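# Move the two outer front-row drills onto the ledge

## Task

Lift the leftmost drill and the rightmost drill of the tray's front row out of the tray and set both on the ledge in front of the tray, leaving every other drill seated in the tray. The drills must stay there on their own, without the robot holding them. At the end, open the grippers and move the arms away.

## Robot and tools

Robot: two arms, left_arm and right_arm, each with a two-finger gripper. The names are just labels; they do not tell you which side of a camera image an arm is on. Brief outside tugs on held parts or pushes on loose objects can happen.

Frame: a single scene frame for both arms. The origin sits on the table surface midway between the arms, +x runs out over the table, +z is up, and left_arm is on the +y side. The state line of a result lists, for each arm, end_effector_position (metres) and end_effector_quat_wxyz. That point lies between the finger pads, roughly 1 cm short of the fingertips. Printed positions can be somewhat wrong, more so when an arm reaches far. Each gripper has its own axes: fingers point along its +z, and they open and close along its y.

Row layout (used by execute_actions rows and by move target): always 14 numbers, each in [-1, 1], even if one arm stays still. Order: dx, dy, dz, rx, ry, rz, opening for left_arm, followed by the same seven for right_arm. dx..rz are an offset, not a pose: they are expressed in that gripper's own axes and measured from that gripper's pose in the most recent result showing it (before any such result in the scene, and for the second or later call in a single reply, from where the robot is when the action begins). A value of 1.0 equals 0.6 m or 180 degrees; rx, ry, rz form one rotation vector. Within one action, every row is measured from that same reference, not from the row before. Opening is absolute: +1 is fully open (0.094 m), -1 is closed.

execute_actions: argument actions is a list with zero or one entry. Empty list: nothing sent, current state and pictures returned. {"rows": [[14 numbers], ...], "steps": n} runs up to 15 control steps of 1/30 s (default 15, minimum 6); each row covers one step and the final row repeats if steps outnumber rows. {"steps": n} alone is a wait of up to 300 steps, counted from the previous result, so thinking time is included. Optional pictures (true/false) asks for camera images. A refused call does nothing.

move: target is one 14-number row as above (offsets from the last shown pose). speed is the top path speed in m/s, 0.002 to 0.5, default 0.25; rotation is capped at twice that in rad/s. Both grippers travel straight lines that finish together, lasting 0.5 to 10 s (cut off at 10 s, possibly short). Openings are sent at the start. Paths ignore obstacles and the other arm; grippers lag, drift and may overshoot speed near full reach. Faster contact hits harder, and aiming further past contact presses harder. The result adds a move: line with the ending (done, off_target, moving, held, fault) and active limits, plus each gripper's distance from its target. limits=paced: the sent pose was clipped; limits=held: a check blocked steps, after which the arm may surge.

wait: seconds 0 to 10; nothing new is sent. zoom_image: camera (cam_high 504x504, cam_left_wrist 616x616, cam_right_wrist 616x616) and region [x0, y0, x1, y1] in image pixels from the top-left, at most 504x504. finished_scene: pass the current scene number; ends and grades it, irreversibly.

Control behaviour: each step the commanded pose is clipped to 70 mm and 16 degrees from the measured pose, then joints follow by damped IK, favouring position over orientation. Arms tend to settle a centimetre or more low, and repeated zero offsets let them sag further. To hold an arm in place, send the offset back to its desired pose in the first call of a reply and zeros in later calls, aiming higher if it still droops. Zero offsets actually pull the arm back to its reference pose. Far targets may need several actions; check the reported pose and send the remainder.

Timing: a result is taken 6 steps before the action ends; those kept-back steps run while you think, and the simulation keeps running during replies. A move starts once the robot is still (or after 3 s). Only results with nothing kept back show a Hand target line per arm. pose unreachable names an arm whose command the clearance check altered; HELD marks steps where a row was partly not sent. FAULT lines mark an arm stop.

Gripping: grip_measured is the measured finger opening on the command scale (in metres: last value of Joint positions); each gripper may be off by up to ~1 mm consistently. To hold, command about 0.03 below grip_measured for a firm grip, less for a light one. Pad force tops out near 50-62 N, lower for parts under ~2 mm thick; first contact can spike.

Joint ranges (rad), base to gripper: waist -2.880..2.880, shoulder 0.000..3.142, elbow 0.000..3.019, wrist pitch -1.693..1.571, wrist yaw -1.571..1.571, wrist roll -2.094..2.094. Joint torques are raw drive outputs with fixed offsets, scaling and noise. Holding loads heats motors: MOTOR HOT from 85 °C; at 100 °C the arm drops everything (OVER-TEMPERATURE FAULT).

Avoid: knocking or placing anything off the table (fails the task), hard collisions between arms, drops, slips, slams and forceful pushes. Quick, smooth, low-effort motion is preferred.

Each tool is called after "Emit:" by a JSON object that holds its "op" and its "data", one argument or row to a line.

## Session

Emit:
{"op": "execute_actions", "data": {
  "actions": []
}}

Scene clock: 0.00 s of 5840.00 s.
left_arm: end_effector_position=(+0.7310, +0.1452, +0.2380) grip_measured=+1.000 end_effector_quat_wxyz=(+0.195, -0.338, +0.886, -0.252) | right_arm: end_effector_position=(+0.1565, -0.4548, +0.2487) grip_measured=+1.000 end_effector_quat_wxyz=(+0.048, +0.943, +0.229, +0.236)
Joint positions: left_arm=[ 0.067  2.046  2.047 -0.976  0.273 -0.899  0.094] | right_arm=[-1.014  0.733  0.835 -1.49  -0.453  1.533  0.094]
Joint velocities: left_arm=[-0.005  0.005  0.002  0.012 -0.051  0.022  0.   ] | right_arm=[ 0.005  0.005 -0.012 -0.012  0.037 -0.051  0.   ]
Joint torques (N m, as the arm reports them, + toward a larger angle): no reading
Hand target (left_arm): +0.737, +0.145, +0.256; +0.210, -0.334, +0.882, -0.259
Hand target (right_arm): +0.158, -0.459, +0.260; +0.061, +0.941, +0.231, +0.238

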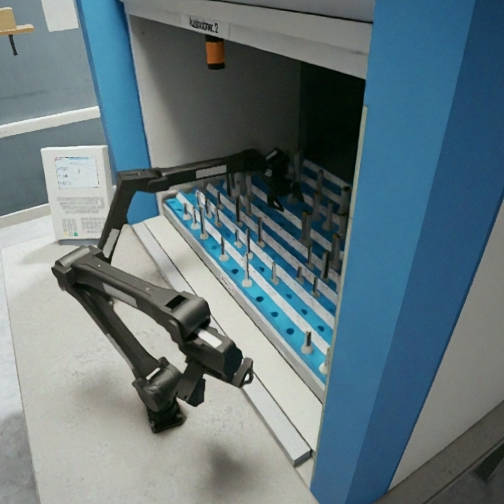

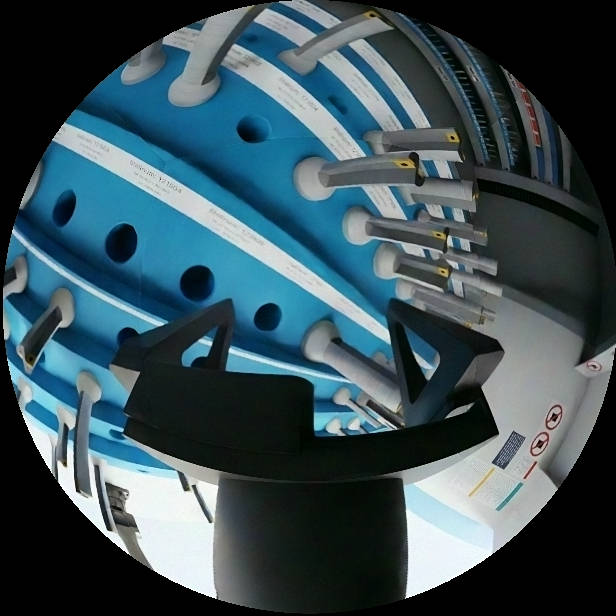

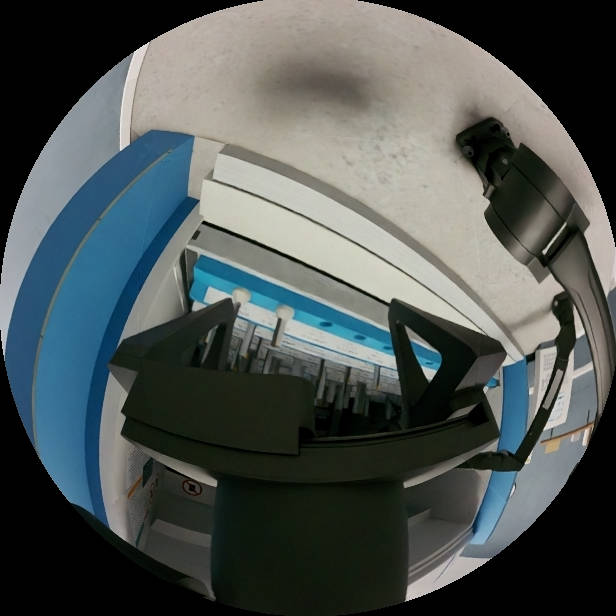

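Emit:
{"op": "zoom_image", "data": {
  "camera": "cam_high",
  "region": [140, 150, 350, 400]
}}

Emit:
{"op": "zoom_image", "data": {
  "camera": "cam_right_wrist",
  "region": [170, 220, 520, 420]
}}

Region (140, 150, 350, 400) of cam_high's 504x504 image, scaled by 2.016, with more detail than that image has; it fills the left 423 columns of this view, and the rest is white.

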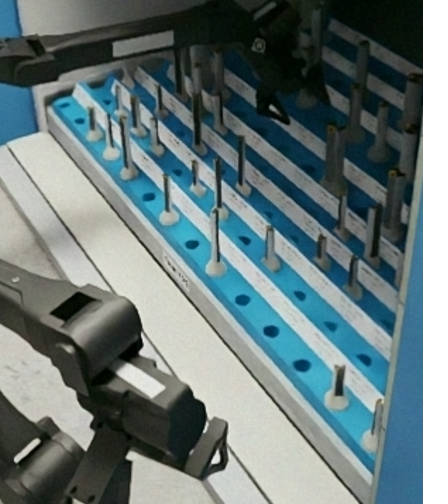

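Region (170, 220, 520, 420) of cam_right_wrist's 616x616 image, scaled by 1.440, with more detail than that image has; it fills the top 288 rows of this view, and the rest is white.

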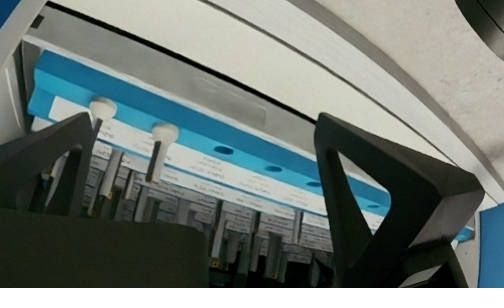

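Emit:
{"op": "zoom_image", "data": {
  "camera": "cam_high",
  "region": [150, 170, 250, 270]
}}

Emit:
{"op": "zoom_image", "data": {
  "camera": "cam_high",
  "region": [250, 290, 350, 390]
}}

Region (150, 170, 250, 270) of cam_high's 504x504 image, scaled by 5.040, with more detail than that image has.

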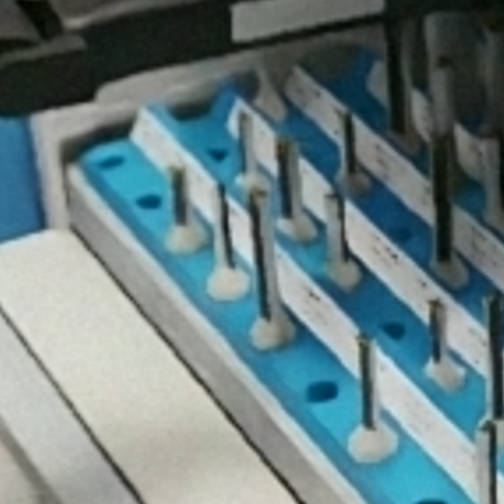

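Region (250, 290, 350, 390) of cam_high's 504x504 image, scaled by 5.040, with more detail than that image has.

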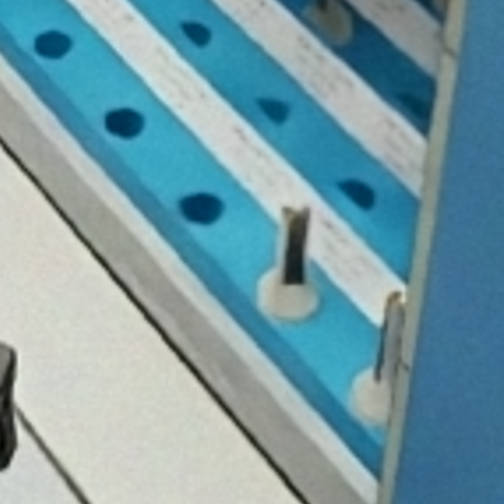

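Emit:
{"op": "move", "data": {
  "target": [-0.032,-0.106,-0.146,0,0,0,0.2,0.207,0.148,0.1775,-0.4055,-0.2034,-0.6987,0.0],
  "speed": 0.35
}}

Scene clock: 10.53 s of 5840.00 s.
left_arm: end_effector_position=(+0.7191, +0.1462, +0.3397) grip_measured=+0.202 end_effector_quat_wxyz=(+0.185, -0.341, +0.888, -0.247) | right_arm: end_effector_position=(+0.3441, -0.4685, +0.2315) grip_measured=+0.002 end_effector_quat_wxyz=(+0.707, +0.101, +0.696, -0.074)
Joint positions: left_arm=[ 0.067  2.076  2.374 -1.295  0.273 -0.899  0.056] | right_arm=[-0.505  0.929  0.231  0.708 -0.419  0.044  0.047]
Joint velocities: left_arm=[-0.005  0.015 -0.007  0.012  0.007 -0.095 -0.001] | right_arm=[-0.005 -0.005 -0.007 -0.002  0.022  0.037 -0.   ]
Joint torques (N m, as the arm reports them, + toward a larger angle): left_arm=[  1.11 -18.65  16.84   1.2    0.16  -0.04] | right_arm=[-1.18 -1.61  6.25  2.42 -0.06 -0.21]
Hand target (left_arm): +0.729, +0.147, +0.348; +0.196, -0.338, +0.885, -0.252
Hand target (right_arm): +0.341, -0.472, +0.229; +0.707, +0.098, +0.695, -0.084
Off the commanded pose (left_arm): 0.015 m, 1 deg.
Off the commanded pose (right_arm): 0.011 m, 2 deg.
Kept back: nothing.
After step 90, 3.17 s passed at rest.
move: off_target (left_arm, right_arm)

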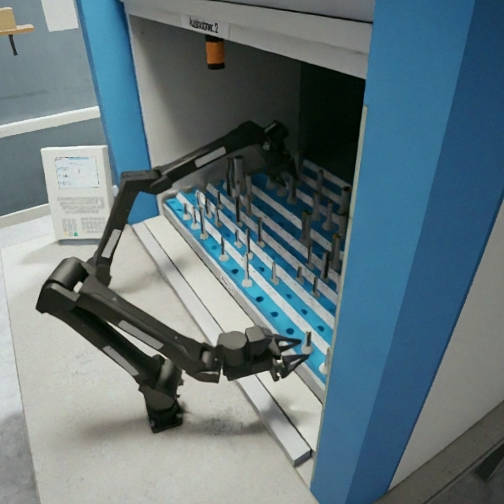

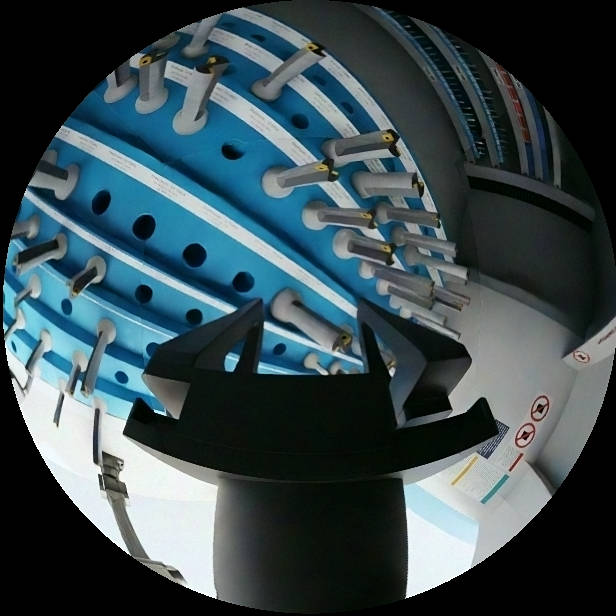

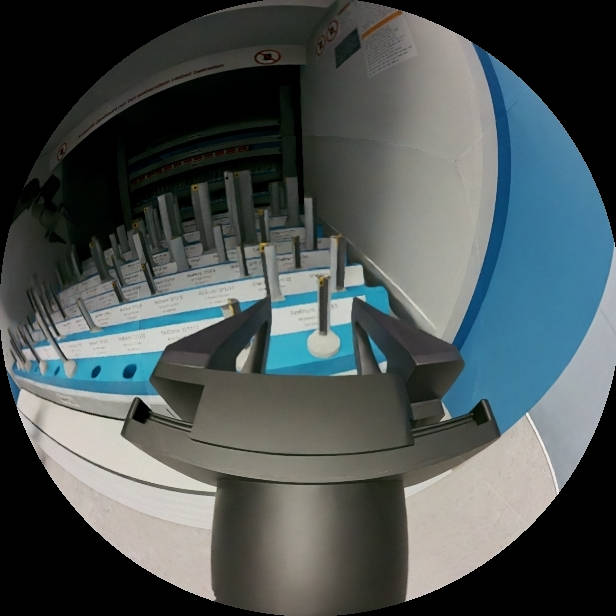

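Emit:
{"op": "move", "data": {
  "target": [0.188,0.657,-0.444,0,-0.368,0.257,0.0,0.077,-0.017,0.030,0,0,0,0.0],
  "speed": 0.3
}}

Scene clock: 14.97 s of 5840.00 s.
left_arm: end_effector_position=(+0.3093, +0.3984, +0.2961) grip_measured=+0.002 end_effector_quat_wxyz=(+0.696, -0.075, +0.712, +0.055) | right_arm: end_effector_position=(+0.3617, -0.4823, +0.1892) grip_measured=+0.002 end_effector_quat_wxyz=(+0.706, +0.100, +0.697, -0.074)
Joint positions: left_arm=[ 0.716  0.675  0.361  0.287  0.381 -0.017  0.047] | right_arm=[-0.505  1.236  0.226  1.02  -0.419  0.042  0.047]
Joint velocities: left_arm=[-0.015 -0.005  0.012 -0.017  0.022  0.051  0.002] | right_arm=[-0.015 -0.005  0.002  0.002  0.007 -0.022 -0.001]
Joint torques (N m, as the arm reports them, + toward a larger angle): left_arm=[ 1.57 -0.8  10.9   3.46  0.12  0.04] | right_arm=[ 0.09 -2.93  4.49  2.55 -0.07 -0.09]
Hand target (left_arm): +0.307, +0.400, +0.299; +0.702, -0.069, +0.706, +0.063
Hand target (right_arm): +0.360, -0.481, +0.186; +0.706, +0.101, +0.697, -0.073
Off the commanded pose (left_arm): 0.020 m, 2 deg.
Off the commanded pose (right_arm): 0.005 m, 0 deg.
Kept back: nothing.
move: off_target (left_arm)

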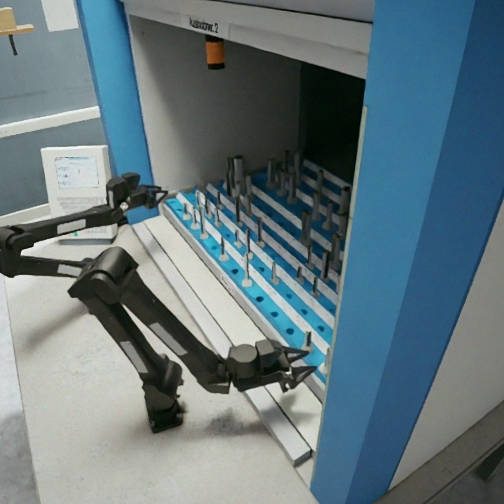

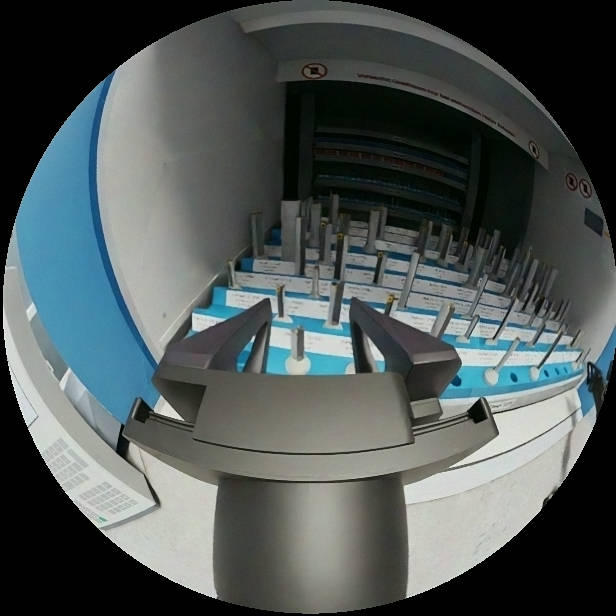

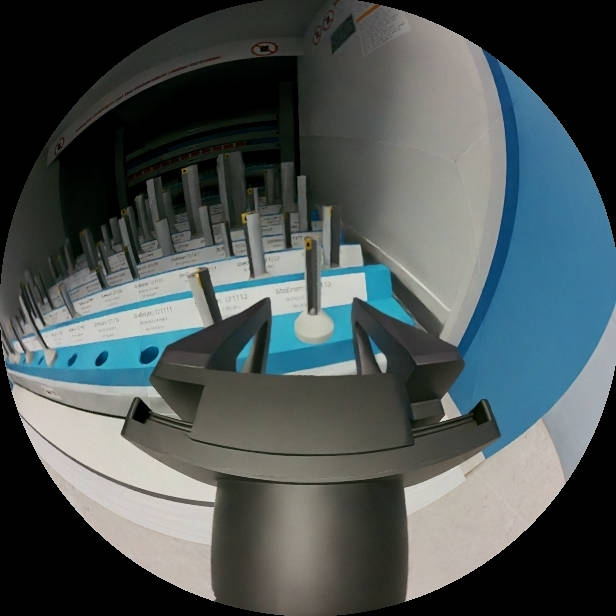

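Emit:
{"op": "move", "data": {
  "target": [0.174,0.019,0.086,0,0,0,0.0,0.0,0,0.07,0,0,0,0.0],
  "speed": 0.1
}}

Scene clock: 17.70 s of 5840.00 s.
left_arm: end_effector_position=(+0.3563, +0.4208, +0.1943) grip_measured=+0.002 end_effector_quat_wxyz=(+0.693, -0.079, +0.714, +0.058) | right_arm: end_effector_position=(+0.3868, -0.4881, +0.1732) grip_measured=+0.002 end_effector_quat_wxyz=(+0.691, +0.112, +0.710, -0.070)
Joint positions: left_arm=[ 0.686  1.222  0.287  0.902  0.339 -0.015  0.047] | right_arm=[-0.457  1.336  0.279  1.02  -0.361  0.042  0.047]
Joint velocities: left_arm=[-0.005  0.005 -0.002  0.002  0.022  0.037 -0.001] | right_arm=[ 0.015 -0.024 -0.017  0.017  0.007  0.007  0.   ]
Joint torques (N m, as the arm reports them, + toward a larger angle): left_arm=[-0.4  -4.19  7.08  3.5  -0.17 -0.06] | right_arm=[ 0.95 -5.3   8.04  2.21  0.24 -0.17]
Hand target (left_arm): +0.357, +0.415, +0.193; +0.696, -0.074, +0.712, +0.055
Hand target (right_arm): +0.401, -0.491, +0.190; +0.707, +0.100, +0.697, -0.074
Off the commanded pose (left_arm): 0.006 m, 1 deg.
Off the commanded pose (right_arm): 0.023 m, 3 deg.
Kept back: nothing.
move: off_target (right_arm)

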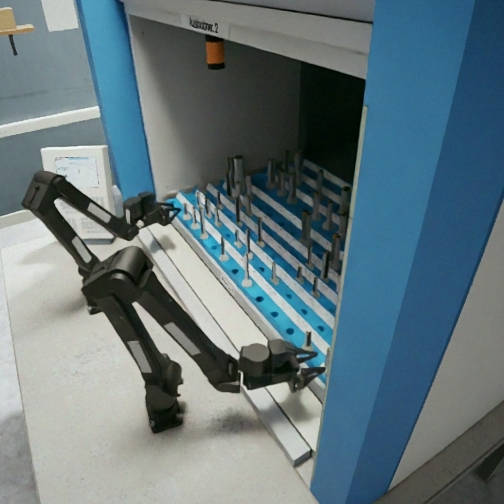

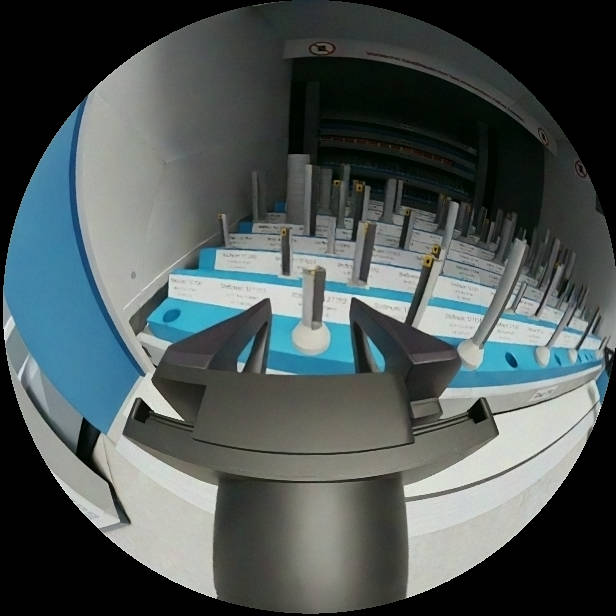

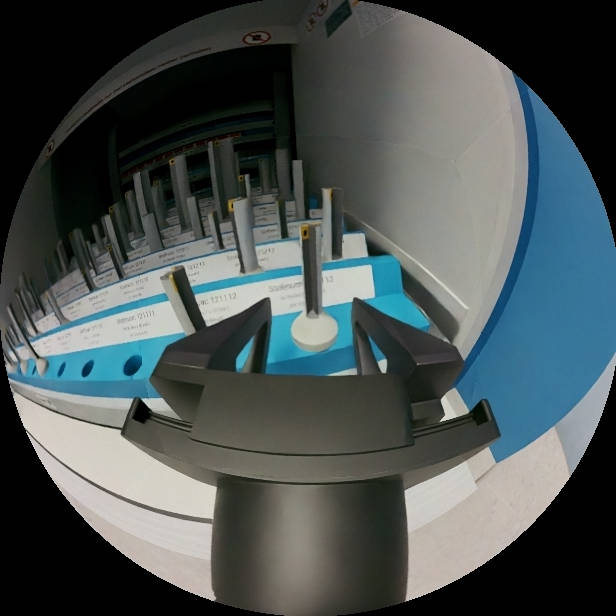

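Emit:
{"op": "move", "data": {
  "target": [-0.008,-0.007,0.090,0,-0.012,0,0.0,-0.047,0.004,0.055,0,-0.017,0,0.0],
  "speed": 0.06
}}

Scene clock: 19.57 s of 5840.00 s.
left_arm: end_effector_position=(+0.3930, +0.4252, +0.1809) grip_measured=+0.002 end_effector_quat_wxyz=(+0.689, -0.085, +0.717, +0.061) | right_arm: end_effector_position=(+0.4045, -0.4921, +0.1907) grip_measured=+0.002 end_effector_quat_wxyz=(+0.704, +0.111, +0.697, -0.079)
Joint positions: left_arm=[ 0.628  1.372  0.362  0.965  0.27  -0.018  0.047] | right_arm=[-0.424  1.343  0.327  1.02  -0.316  0.047  0.047]
Joint velocities: left_arm=[-0.005  0.005 -0.007 -0.007 -0.051 -0.081 -0.001] | right_arm=[-0.015  0.015  0.012 -0.007 -0.037  0.022 -0.002]
Joint torques (N m, as the arm reports them, + toward a larger angle): left_arm=[-0.45 -5.39 11.07  3.32 -0.16 -0.13] | right_arm=[ 1.4  -4.54  8.34  1.44  0.29  0.1 ]
Hand target (left_arm): +0.409, +0.427, +0.199; +0.707, -0.078, +0.701, +0.060
Hand target (right_arm): +0.419, -0.495, +0.200; +0.710, +0.110, +0.692, -0.072
Off the commanded pose (left_arm): 0.024 m, 3 deg.
Off the commanded pose (right_arm): 0.019 m, 1 deg.
Kept back: nothing.
move: off_target (left_arm, right_arm)

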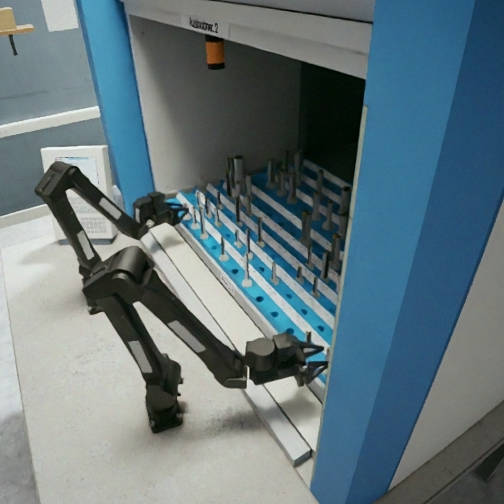

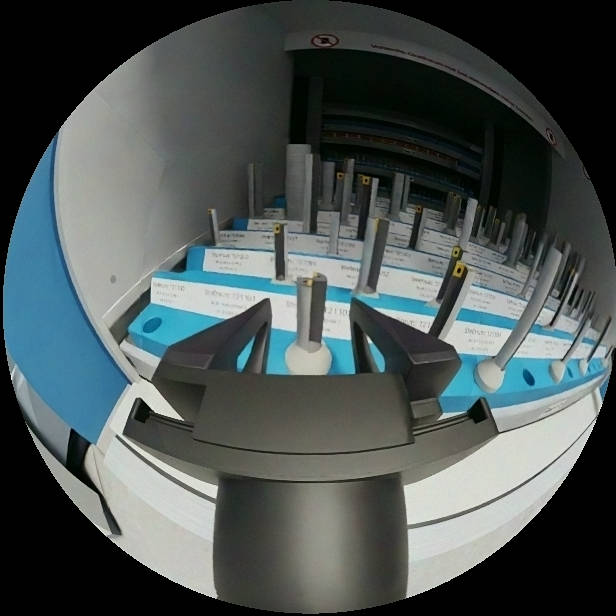

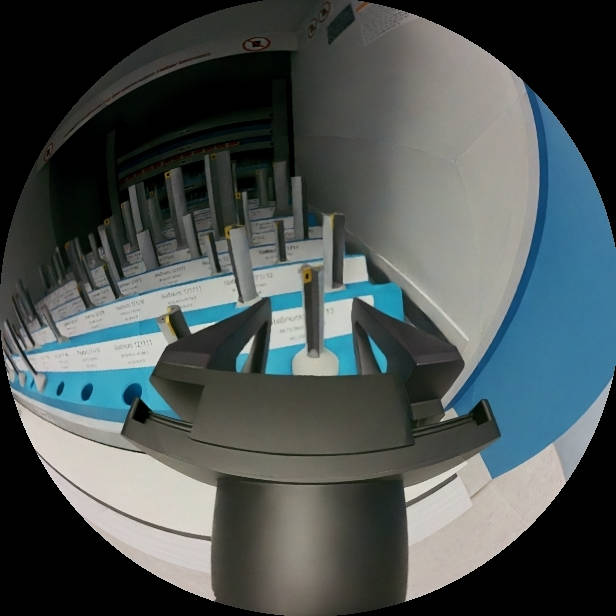

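Emit:
{"op": "execute_actions", "data": {
  "actions": [
    {"rows":[[-0.031,-0.0025,0.026,0,-0.017,0,-0.1,-0.016,0.002,0.0245,0,-0.005,0,-0.1],[-0.031,-0.0025,0.026,0,-0.017,0,-0.2,-0.016,0.002,0.0245,0,-0.005,0,-0.2],[-0.031,-0.0025,0.026,0,-0.017,0,-0.3,-0.016,0.002,0.0245,0,-0.005,0,-0.3],[-0.031,-0.0025,0.026,0,-0.017,0,-0.38,-0.016,0.002,0.0245,0,-0.005,0,-0.4],[-0.031,-0.0025,0.026,0,-0.017,0,-0.45,-0.016,0.002,0.0245,0,-0.005,0,-0.48],[-0.031,-0.0025,0.026,0,-0.017,0,-0.5,-0.016,0.002,0.0245,0,-0.005,0,-0.54],[-0.031,-0.0025,0.026,0,-0.017,0,-0.54,-0.016,0.002,0.0245,0,-0.005,0,-0.59],[-0.031,-0.0025,0.026,0,-0.017,0,-0.57,-0.016,0.002,0.0245,0,-0.005,0,-0.63],[-0.031,-0.0025,0.026,0,-0.017,0,-0.60,-0.016,0.002,0.0245,0,-0.005,0,-0.66]],"steps":15}
  ],
  "pictures": true
}}

Scene clock: 20.67 s of 5840.00 s.
left_arm: end_effector_position=(+0.3931, +0.4264, +0.1830) grip_measured=-0.584 end_effector_quat_wxyz=(+0.692, -0.089, +0.714, +0.065) | right_arm: end_effector_position=(+0.4046, -0.4930, +0.1907) grip_measured=-0.643 end_effector_quat_wxyz=(+0.703, +0.115, +0.696, -0.083)
Joint positions: left_arm=[ 0.625  1.372  0.362  0.974  0.254 -0.022  0.02 ] | right_arm=[-0.42   1.343  0.327  1.02  -0.3    0.048  0.017]
Joint velocities: left_arm=[-0.034 -0.005 -0.027  0.017 -0.007 -0.022 -0.029] | right_arm=[-0.005 -0.005 -0.012  0.007  0.095  0.037 -0.031]
Joint torques (N m, as the arm reports them, + toward a larger angle): left_arm=[-0.69 -5.43 10.66  3.46 -0.17 -0.11] | right_arm=[ 0.41 -4.49  8.04  1.51  0.23 -0.12]
Steps of this call (steps 1 to 24: nothing new was sent; steps 25 to 33: the first 9 steps of this action). Readings (end_effector_position):
25: left_arm (+0.3928, +0.4263, +0.1813) | right_arm (+0.4042, -0.4932, +0.1907)
26: left_arm (+0.3927, +0.4270, +0.1818) | right_arm (+0.4041, -0.4938, +0.1907)
28: left_arm (+0.3927, +0.4272, +0.1827) | right_arm (+0.4044, -0.4934, +0.1907)
32: left_arm (+0.3929, +0.4267, +0.1830) | right_arm (+0.4046, -0.4930, +0.1907)
33: the state above

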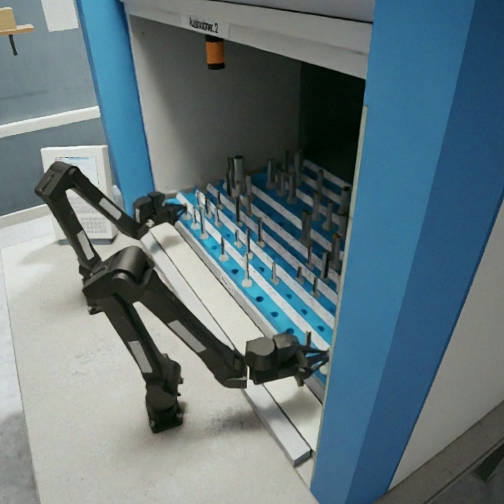

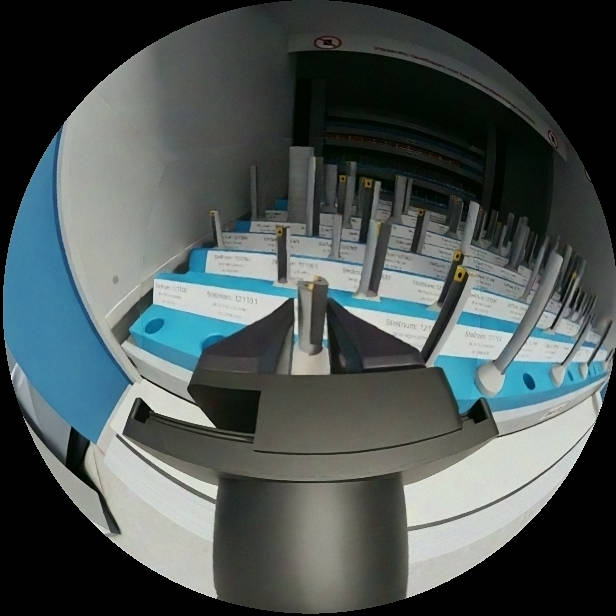

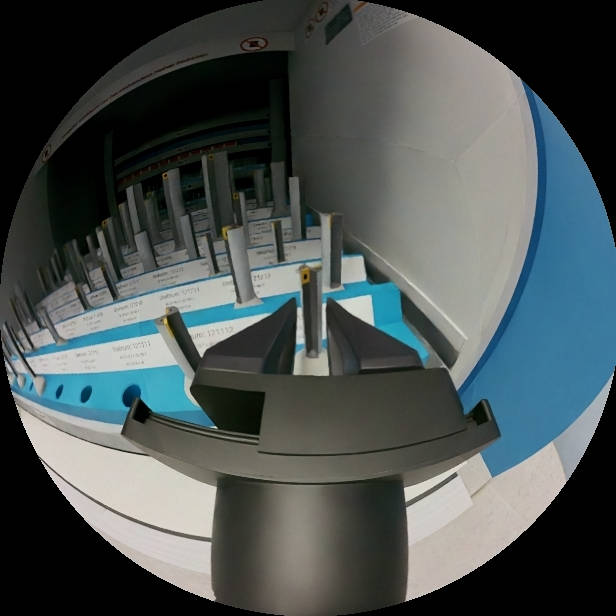

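Continue closing.

Emit:
{"op": "execute_actions", "data": {
  "actions": [
    {"rows":[[-0.028,-0.001,0.026,0,-0.012,0,-0.64,-0.016,0.002,0.0245,0,-0.005,0,-0.70],[-0.028,-0.001,0.026,0,-0.012,0,-0.67,-0.016,0.002,0.0245,0,-0.005,0,-0.73],[-0.028,-0.001,0.026,0,-0.012,0,-0.70,-0.016,0.002,0.0245,0,-0.005,0,-0.76],[-0.028,-0.001,0.026,0,-0.012,0,-0.72,-0.016,0.002,0.0245,0,-0.005,0,-0.78]],"steps":15}
  ]
}}

Scene clock: 21.67 s of 5840.00 s.
left_arm: end_effector_position=(+0.3934, +0.4262, +0.1831) grip_measured=-0.672 end_effector_quat_wxyz=(+0.692, -0.091, +0.713, +0.066) | right_arm: end_effector_position=(+0.4047, -0.4938, +0.1907) grip_measured=-0.766 end_effector_quat_wxyz=(+0.703, +0.119, +0.696, -0.087)
Joint positions: left_arm=[ 0.621  1.372  0.362  0.975  0.247 -0.023  0.015] | right_arm=[-0.416  1.343  0.327  1.02  -0.285  0.048  0.011]
Joint velocities: left_arm=[-0.005 -0.005 -0.017 -0.012  0.051  0.081 -0.   ] | right_arm=[ 0.024  0.005  0.007 -0.007  0.051 -0.037 -0.   ]
Joint torques (N m, as the arm reports them, + toward a larger angle): left_arm=[ 0.13 -6.02 11.11  2.69 -0.35 -0.14] | right_arm=[ 1.68 -4.69  8.15  1.26  0.21 -0.06]
Off your previous action's commanded pose (left_arm): 0.022 m, 3 deg at its last step (step 6 of this call).
Off your previous action's commanded pose (right_arm): 0.017 m, 1 deg at its last step (step 6 of this call).
Steps of this call (steps 1 to 6: the last 6 steps of your previous action; steps 7 to 21: nothing new was sent; steps 22 to 30: the first 9 steps of this action). Readings (end_effector_position):
22: left_arm (+0.3932, +0.4262, +0.1831) | right_arm (+0.4044, -0.4939, +0.1907)
23: left_arm (+0.3933, +0.4262, +0.1831) | right_arm (+0.4044, -0.4942, +0.1907)
25: left_arm (+0.3934, +0.4262, +0.1831) | right_arm (+0.4047, -0.4937, +0.1907)
29: left_arm (+0.3934, +0.4262, +0.1831) | right_arm (+0.4047, -0.4938, +0.1907)
30: the state above

Emit:
{"op": "execute_actions", "data": {
  "actions": [
    {"rows":[[-0.028,0,0.026,0,-0.012,0,-0.715,-0.016,0.002,0.0245,0,-0.005,0,-0.81]],"steps":10}
  ],
  "pictures": true
}}

Scene clock: 22.00 s of 5840.00 s.
left_arm: end_effector_position=(+0.3935, +0.4262, +0.1831) grip_measured=-0.672 end_effector_quat_wxyz=(+0.692, -0.092, +0.713, +0.067) | right_arm: end_effector_position=(+0.4050, -0.4941, +0.1907) grip_measured=-0.781 end_effector_quat_wxyz=(+0.703, +0.122, +0.695, -0.089)
Joint positions: left_arm=[ 0.62   1.372  0.362  0.975  0.243 -0.023  0.015] | right_arm=[-0.412  1.343  0.327  1.02  -0.273  0.048  0.01 ]
Joint velocities: left_arm=[-0.005  0.005  0.002 -0.012 -0.051  0.007 -0.001] | right_arm=[ 0.005 -0.005 -0.017  0.002 -0.022  0.007  0.   ]
Joint torques (N m, as the arm reports them, + toward a larger angle): left_arm=[ 0.5  -5.54 11.03  2.66 -0.38 -0.17] | right_arm=[ 1.31 -4.28  8.06  1.66  0.33 -0.1 ]
Off your previous action's commanded pose (left_arm): 0.023 m, 2 deg at its last step (step 6 of this call).
Off your previous action's commanded pose (right_arm): 0.017 m, 1 deg at its last step (step 6 of this call).
Steps of this call (steps 1 to 6: the last 6 steps of your previous action; steps 7 to 10: the first 4 steps of this action). Readings (end_effector_position):
7: left_arm (+0.3934, +0.4262, +0.1831) | right_arm (+0.4046, -0.4944, +0.1907)
8: left_arm (+0.3935, +0.4261, +0.1831) | right_arm (+0.4048, -0.4943, +0.1907)
10: the state above

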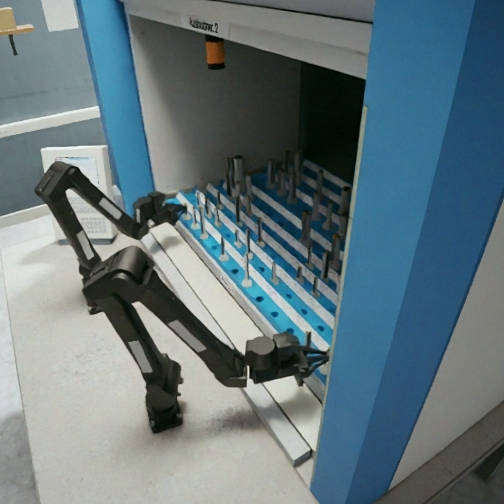

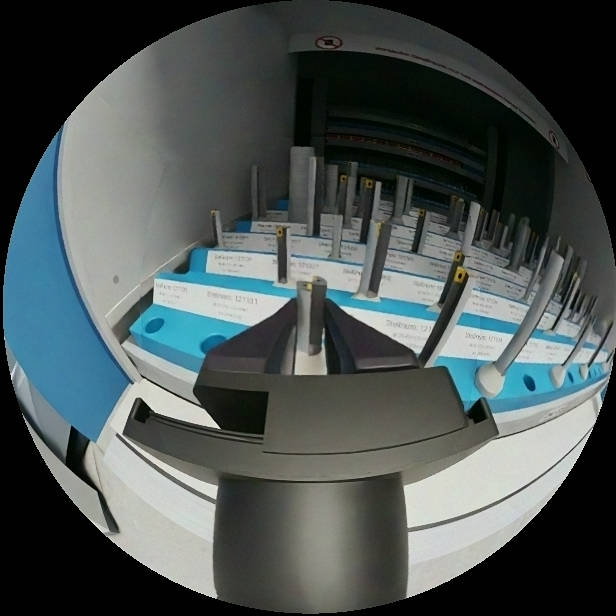

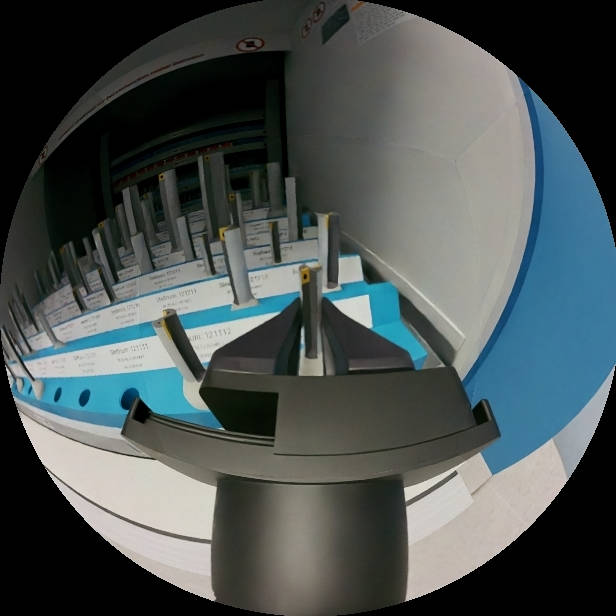

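Emit:
{"op": "execute_actions", "data": {
  "actions": [
    {"rows":[[-0.028,0,0.02,0,-0.012,0,-0.715,-0.016,0.002,0.02,0,-0.005,0,-0.83]],"steps":12}
  ]
}}

Scene clock: 22.40 s of 5840.00 s.
left_arm: end_effector_position=(+0.3935, +0.4262, +0.1831) grip_measured=-0.672 end_effector_quat_wxyz=(+0.692, -0.092, +0.713, +0.067) | right_arm: end_effector_position=(+0.4052, -0.4941, +0.1907) grip_measured=-0.781 end_effector_quat_wxyz=(+0.702, +0.123, +0.695, -0.091)
Joint positions: left_arm=[ 0.62   1.372  0.362  0.975  0.243 -0.023  0.015] | right_arm=[-0.409  1.343  0.327  1.02  -0.267  0.048  0.01 ]
Joint velocities: left_arm=[-0.005  0.005 -0.002  0.007  0.037 -0.066 -0.   ] | right_arm=[-0.005 -0.005  0.007 -0.007 -0.037 -0.007 -0.001]
Joint torques (N m, as the arm reports them, + toward a larger angle): left_arm=[-0.27 -6.79 10.46  2.51 -0.44 -0.17] | right_arm=[ 0.99 -5.76  7.57  1.36  0.4  -0.02]
Off your previous action's commanded pose (left_arm): 0.023 m, 2 deg at its last step (step 6 of this call).
Off your previous action's commanded pose (right_arm): 0.017 m, 1 deg at its last step (step 6 of this call).
Steps of this call (steps 1 to 6: the last 6 steps of your previous action; steps 7 to 12: the first 6 steps of this action). Readings (end_effector_position):
7: left_arm (+0.3935, +0.4262, +0.1831) | right_arm (+0.4049, -0.4943, +0.1907)
8: left_arm (+0.3935, +0.4262, +0.1831) | right_arm (+0.4051, -0.4942, +0.1907)
10: left_arm (+0.3935, +0.4262, +0.1831) | right_arm (+0.4052, -0.4941, +0.1907)
12: the state above

Emit:
{"op": "execute_actions", "data": {
  "actions": [
    {"rows":[[-0.04,0,0.01,0,-0.015,0,-0.715,-0.03,0,0.01,0,-0.01,0,-0.82],[-0.055,0,0.0,0,-0.02,0,-0.715,-0.045,0,0.0,0,-0.018,0,-0.82],[-0.07,0,-0.008,0,-0.027,0,-0.715,-0.06,0,-0.008,0,-0.025,0,-0.82],[-0.08,0,-0.015,0,-0.033,0,-0.715,-0.075,0,-0.015,0,-0.032,0,-0.82],[-0.09,0,-0.02,0,-0.038,0,-0.715,-0.088,0,-0.02,0,-0.038,0,-0.82],[-0.10,0,-0.024,0,-0.042,0,-0.715,-0.10,0,-0.024,0,-0.042,0,-0.82],[-0.112,0,-0.027,0,-0.045,0,-0.715,-0.112,0,-0.027,0,-0.045,0,-0.82]],"steps":15}
  ]
}}

Scene clock: 23.03 s of 5840.00 s.
left_arm: end_effector_position=(+0.3914, +0.4249, +0.1878) grip_measured=-0.672 end_effector_quat_wxyz=(+0.690, -0.094, +0.715, +0.063) | right_arm: end_effector_position=(+0.4027, -0.4924, +0.1976) grip_measured=-0.781 end_effector_quat_wxyz=(+0.702, +0.124, +0.696, -0.089)
Joint positions: left_arm=[ 0.62   1.339  0.362  0.935  0.244 -0.03   0.015] | right_arm=[-0.409  1.3    0.326  0.974 -0.268  0.05   0.01 ]
Joint velocities: left_arm=[-0.015 -0.063  0.002 -0.085 -0.037 -0.11  -0.   ] | right_arm=[-0.024 -0.063  0.007 -0.139 -0.037  0.022 -0.   ]
Joint torques (N m, as the arm reports them, + toward a larger angle): left_arm=[  2.33 -14.71   7.44   4.73   0.3   -0.33] | right_arm=[ -0.67 -13.72   5.31   3.54  -0.42   0.24]
Off your previous action's commanded pose (left_arm): 0.021 m, 2 deg at its last step (step 6 of this call).
Off your previous action's commanded pose (right_arm): 0.015 m, 1 deg at its last step (step 6 of this call).
Steps of this call (steps 1 to 6: the last 6 steps of your previous action; steps 7 to 10: nothing new was sent; steps 11 to 19: the first 9 steps of this action). Readings (end_effector_position):
11: left_arm (+0.3934, +0.4262, +0.1834) | right_arm (+0.4051, -0.4940, +0.1912)
12: left_arm (+0.3932, +0.4261, +0.1843) | right_arm (+0.4049, -0.4940, +0.1919)
14: left_arm (+0.3924, +0.4255, +0.1862) | right_arm (+0.4041, -0.4933, +0.1946)
18: left_arm (+0.3916, +0.4250, +0.1880) | right_arm (+0.4027, -0.4924, +0.1975)
19: the state above

Emit:
{"op": "execute_actions", "data": {
  "actions": [
    {"rows":[[-0.105,0,-0.025,0,-0.04,0,-0.715,-0.105,0,-0.025,0,-0.04,0,-0.82]],"steps":15}
  ]
}}

Scene clock: 23.53 s of 5840.00 s.
left_arm: end_effector_position=(+0.3912, +0.4248, +0.1878) grip_measured=-0.672 end_effector_quat_wxyz=(+0.681, -0.098, +0.723, +0.060) | right_arm: end_effector_position=(+0.4027, -0.4924, +0.1978) grip_measured=-0.781 end_effector_quat_wxyz=(+0.692, +0.128, +0.705, -0.085)
Joint positions: left_arm=[ 0.62   1.314  0.367  0.88   0.244 -0.03   0.015] | right_arm=[-0.409  1.27   0.333  0.909 -0.268  0.05   0.01 ]
Joint velocities: left_arm=[-0.015 -0.005 -0.002  0.002 -0.051  0.007 -0.   ] | right_arm=[ 0.015 -0.005 -0.007 -0.037  0.037  0.022  0.001]
Joint torques (N m, as the arm reports them, + toward a larger angle): left_arm=[  2.03 -14.54   7.78   4.31   0.43  -0.32] | right_arm=[ -0.92 -14.3    5.53   3.42  -0.5    0.22]
Off your previous action's commanded pose (left_arm): 0.064 m, 9 deg at its last step (step 6 of this call).
Off your previous action's commanded pose (right_arm): 0.062 m, 8 deg at its last step (step 6 of this call).
Steps of this call (steps 1 to 6: the last 6 steps of your previous action; steps 7 to 15: the first 9 steps of this action). Readings (end_effector_position):
7: left_arm (+0.3914, +0.4249, +0.1875) | right_arm (+0.4028, -0.4925, +0.1976)
8: left_arm (+0.3912, +0.4248, +0.1877) | right_arm (+0.4026, -0.4923, +0.1978)
10: left_arm (+0.3912, +0.4248, +0.1879) | right_arm (+0.4027, -0.4924, +0.1977)
14: left_arm (+0.3911, +0.4247, +0.1877) | right_arm (+0.4027, -0.4924, +0.1979)
15: the state above

Emit:
{"op": "execute_actions", "data": {
  "actions": [
    {"rows":[[-0.115,0,-0.01,0,-0.06,0,-0.715,-0.115,0,-0.01,0,-0.06,0,-0.82]],"steps":15}
  ],
  "pictures": true
}}

Scene clock: 26.20 s of 5840.00 s.
left_arm: end_effector_position=(+0.3914, +0.4252, +0.1881) grip_measured=-0.672 end_effector_quat_wxyz=(+0.682, -0.100, +0.722, +0.059) | right_arm: end_effector_position=(+0.4029, -0.4929, +0.1984) grip_measured=-0.781 end_effector_quat_wxyz=(+0.693, +0.131, +0.704, -0.084)
Joint positions: left_arm=[ 0.62   1.314  0.368  0.88   0.243 -0.036  0.015] | right_arm=[-0.409  1.27   0.334  0.909 -0.266  0.056  0.01 ]
Joint velocities: left_arm=[ 0.005  0.005  0.002  0.012 -0.007  0.037  0.001] | right_arm=[-0.005 -0.015 -0.007  0.002 -0.051  0.037  0.001]
Joint torques (N m, as the arm reports them, + toward a larger angle): left_arm=[  1.41 -11.96   9.14   7.     0.02  -0.41] | right_arm=[ -0.61 -11.03   6.61   4.93  -0.07   0.32]
Off your previous action's commanded pose (left_arm): 0.065 m, 9 deg at its last step (step 6 of this call).
Off your previous action's commanded pose (right_arm): 0.065 m, 9 deg at its last step (step 6 of this call).
Steps of this call (steps 1 to 6: the last 6 steps of your previous action; steps 7 to 71: nothing new was sent; steps 72 to 80: the first 9 steps of this action). Readings (end_effector_position):
72: left_arm (+0.3914, +0.4251, +0.1881) | right_arm (+0.4029, -0.4928, +0.1984)
73: left_arm (+0.3914, +0.4252, +0.1881) | right_arm (+0.4029, -0.4928, +0.1984)
75: left_arm (+0.3914, +0.4252, +0.1881) | right_arm (+0.4029, -0.4929, +0.1984)
79: left_arm (+0.3914, +0.4252, +0.1881) | right_arm (+0.4029, -0.4929, +0.1984)
80: the state above

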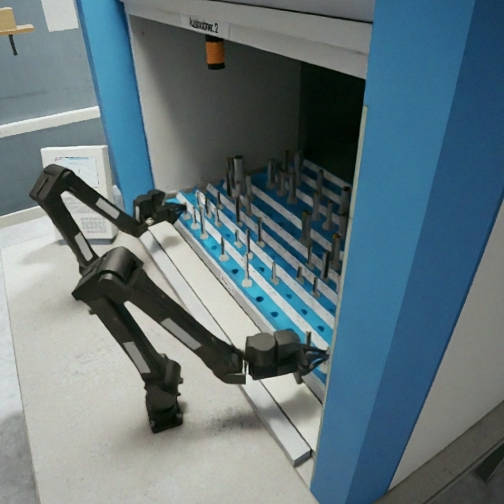

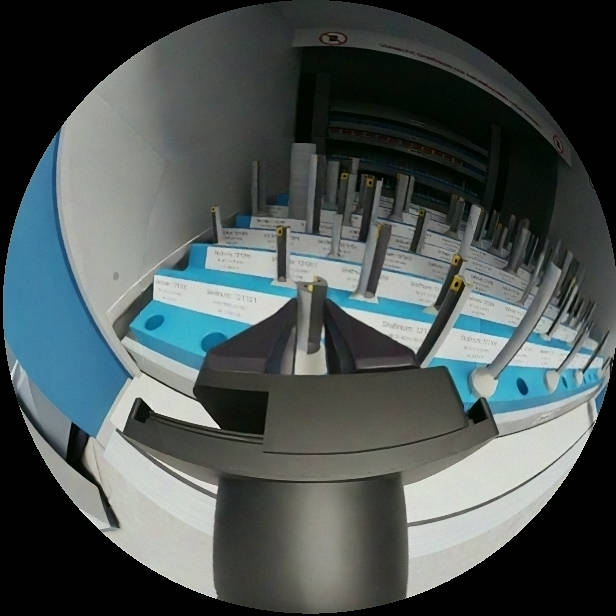

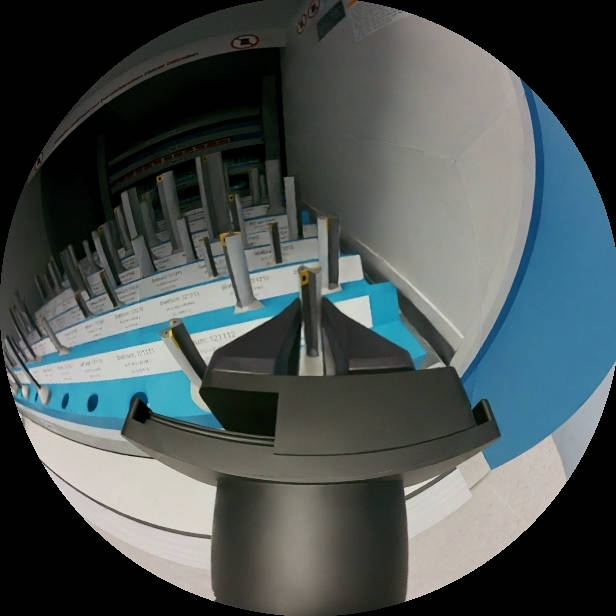

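Emit:
{"op": "execute_actions", "data": {
  "actions": [
    {"rows":[[-0.09,0,0.01,0,-0.06,0,-0.715,-0.09,0,0.01,0,-0.06,0,-0.82],[-0.10,0,0.02,0,-0.062,0,-0.715,-0.10,0,0.02,0,-0.062,0,-0.82],[-0.108,0,0.027,0,-0.064,0,-0.715,-0.108,0,0.027,0,-0.064,0,-0.82]],"steps":15}
  ]
}}

Scene clock: 32.17 s of 5840.00 s.
left_arm: end_effector_position=(+0.3934, +0.4269, +0.1961) grip_measured=-0.672 end_effector_quat_wxyz=(+0.700, -0.101, +0.704, +0.062) | right_arm: end_effector_position=(+0.4043, -0.4950, +0.2072) grip_measured=-0.781 end_effector_quat_wxyz=(+0.712, +0.132, +0.684, -0.089)
Joint positions: left_arm=[ 0.617  1.339  0.368  0.959  0.233 -0.051  0.015] | right_arm=[-0.406  1.295  0.334  0.99  -0.253  0.073  0.01 ]
Joint velocities: left_arm=[-0.005 -0.015  0.007 -0.007 -0.11  -0.007 -0.001] | right_arm=[ 0.005 -0.015 -0.002  0.007  0.007 -0.066  0.   ]
Joint torques (N m, as the arm reports them, + toward a larger angle): left_arm=[ 0.36 -8.21 12.79  5.57 -0.49 -0.32] | right_arm=[ 1.49 -8.06  9.88  3.9   0.5   0.23]
Off your previous action's commanded pose (left_arm): 0.069 m, 11 deg at its last step (step 6 of this call).
Off your previous action's commanded pose (right_arm): 0.069 m, 11 deg at its last step (step 6 of this call).
Steps of this call (steps 1 to 6: the last 6 steps of your previous action; steps 7 to 90: nothing new was sent; then 2.67 s passed at rest; steps 91 to 99: the first 9 steps of this action). Readings (end_effector_position):
91: left_arm (+0.3917, +0.4255, +0.1883) | right_arm (+0.4032, -0.4933, +0.1984)
92: left_arm (+0.3925, +0.4261, +0.1887) | right_arm (+0.4040, -0.4939, +0.1989)
94: left_arm (+0.3934, +0.4266, +0.1910) | right_arm (+0.4044, -0.4948, +0.2022)
98: left_arm (+0.3934, +0.4269, +0.1961) | right_arm (+0.4043, -0.4949, +0.2072)
99: the state above

Emit:
{"op": "execute_actions", "data": {
  "actions": []
}}

Scene clock: 32.93 s of 5840.00 s.
left_arm: end_effector_position=(+0.3934, +0.4269, +0.1961) grip_measured=-0.672 end_effector_quat_wxyz=(+0.700, -0.102, +0.704, +0.062) | right_arm: end_effector_position=(+0.4044, -0.4949, +0.2072) grip_measured=-0.781 end_effector_quat_wxyz=(+0.712, +0.132, +0.684, -0.089)
Joint positions: left_arm=[ 0.617  1.339  0.368  0.959  0.233 -0.052  0.015] | right_arm=[-0.406  1.295  0.334  0.99  -0.252  0.074  0.01 ]
Joint velocities: left_arm=[-0.005 -0.015  0.007 -0.017 -0.022  0.022 -0.001] | right_arm=[-0.015  0.005 -0.007 -0.017  0.022 -0.037 -0.002]
Joint torques (N m, as the arm reports them, + toward a larger angle): left_arm=[ 0.3  -8.36 12.64  5.69 -0.52 -0.34] | right_arm=[ 0.53 -7.33  9.89  3.89  0.48  0.22]
Hand target (left_arm): +0.406, +0.432, +0.251; +0.750, -0.095, +0.651, +0.068
Hand target (right_arm): +0.416, -0.499, +0.262; +0.760, +0.121, +0.631, -0.093
Off the commanded pose (left_arm): 0.058 m, 9 deg.
Off the commanded pose (right_arm): 0.058 m, 8 deg.
Kept back: nothing.
Steps of this call (steps 1 to 6: the last 6 steps of your previous action; steps 7 to 23: nothing new was sent). Readings (end_effector_position):
1: left_arm (+0.3934, +0.4269, +0.1961) | right_arm (+0.4043, -0.4950, +0.2072)
2: left_arm (+0.3934, +0.4269, +0.1961) | right_arm (+0.4043, -0.4950, +0.2072)
4: left_arm (+0.3934, +0.4269, +0.1961) | right_arm (+0.4043, -0.4950, +0.2072)
8: left_arm (+0.3934, +0.4269, +0.1961) | right_arm (+0.4043, -0.4950, +0.2072)
23: the state above

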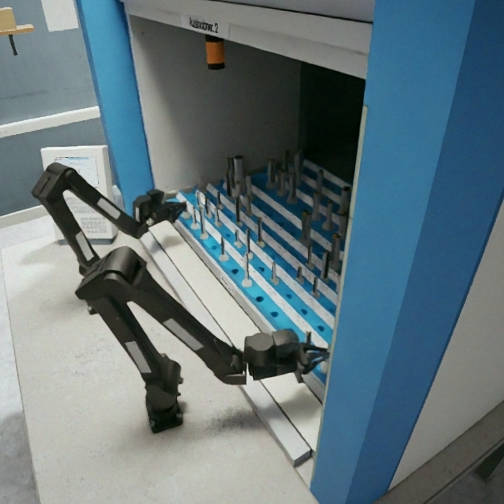

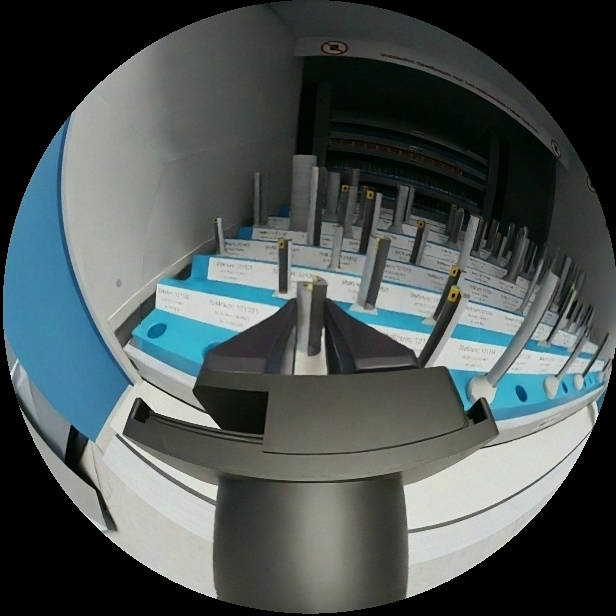

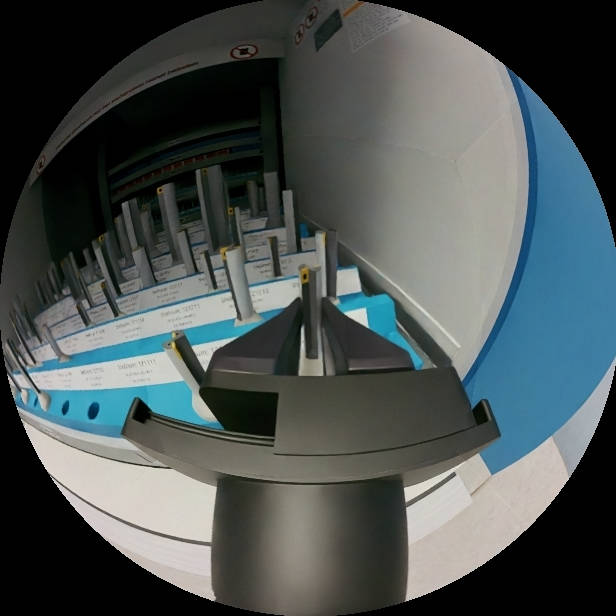

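Emit:
{"op": "execute_actions", "data": {
  "actions": [
    {"rows": [[-0.108,0,0.027,0,-0.064,0,-0.715,-0.108,0,0.027,0,-0.064,0,-0.82]], "steps": 15}
  ]
}}

Scene clock: 33.50 s of 5840.00 s.
left_arm: end_effector_position=(+0.3938, +0.4276, +0.2077) grip_measured=-0.672 end_effector_quat_wxyz=(+0.719, -0.102, +0.685, +0.065) | right_arm: end_effector_position=(+0.4041, -0.4958, +0.2189) grip_measured=-0.781 end_effector_quat_wxyz=(+0.730, +0.132, +0.664, -0.093)
Joint positions: left_arm=[ 0.615  1.348  0.368  1.022  0.225 -0.066  0.015] | right_arm=[-0.404  1.304  0.334  1.055 -0.242  0.091  0.01 ]
Joint velocities: left_arm=[-0.015  0.015  0.002  0.017  0.022 -0.066 -0.001] | right_arm=[ 0.024 -0.005 -0.007  0.017 -0.037  0.022 -0.001]
Joint torques (N m, as the arm reports them, + toward a larger angle): left_arm=[ 0.11 -7.75 12.49  5.85 -0.64 -0.31] | right_arm=[-0.32 -6.41  9.56  4.16  0.62  0.24]
Steps of this call (steps 1 to 8: nothing new was sent; steps 9 to 17: the first 9 steps of this action). Readings (end_effector_position):
9: left_arm (+0.3935, +0.4271, +0.1979) | right_arm (+0.4043, -0.4951, +0.2090)
10: left_arm (+0.3938, +0.4272, +0.2005) | right_arm (+0.4045, -0.4953, +0.2114)
12: left_arm (+0.3939, +0.4274, +0.2054) | right_arm (+0.4043, -0.4956, +0.2163)
16: left_arm (+0.3938, +0.4276, +0.2077) | right_arm (+0.4041, -0.4958, +0.2188)
17: the state above


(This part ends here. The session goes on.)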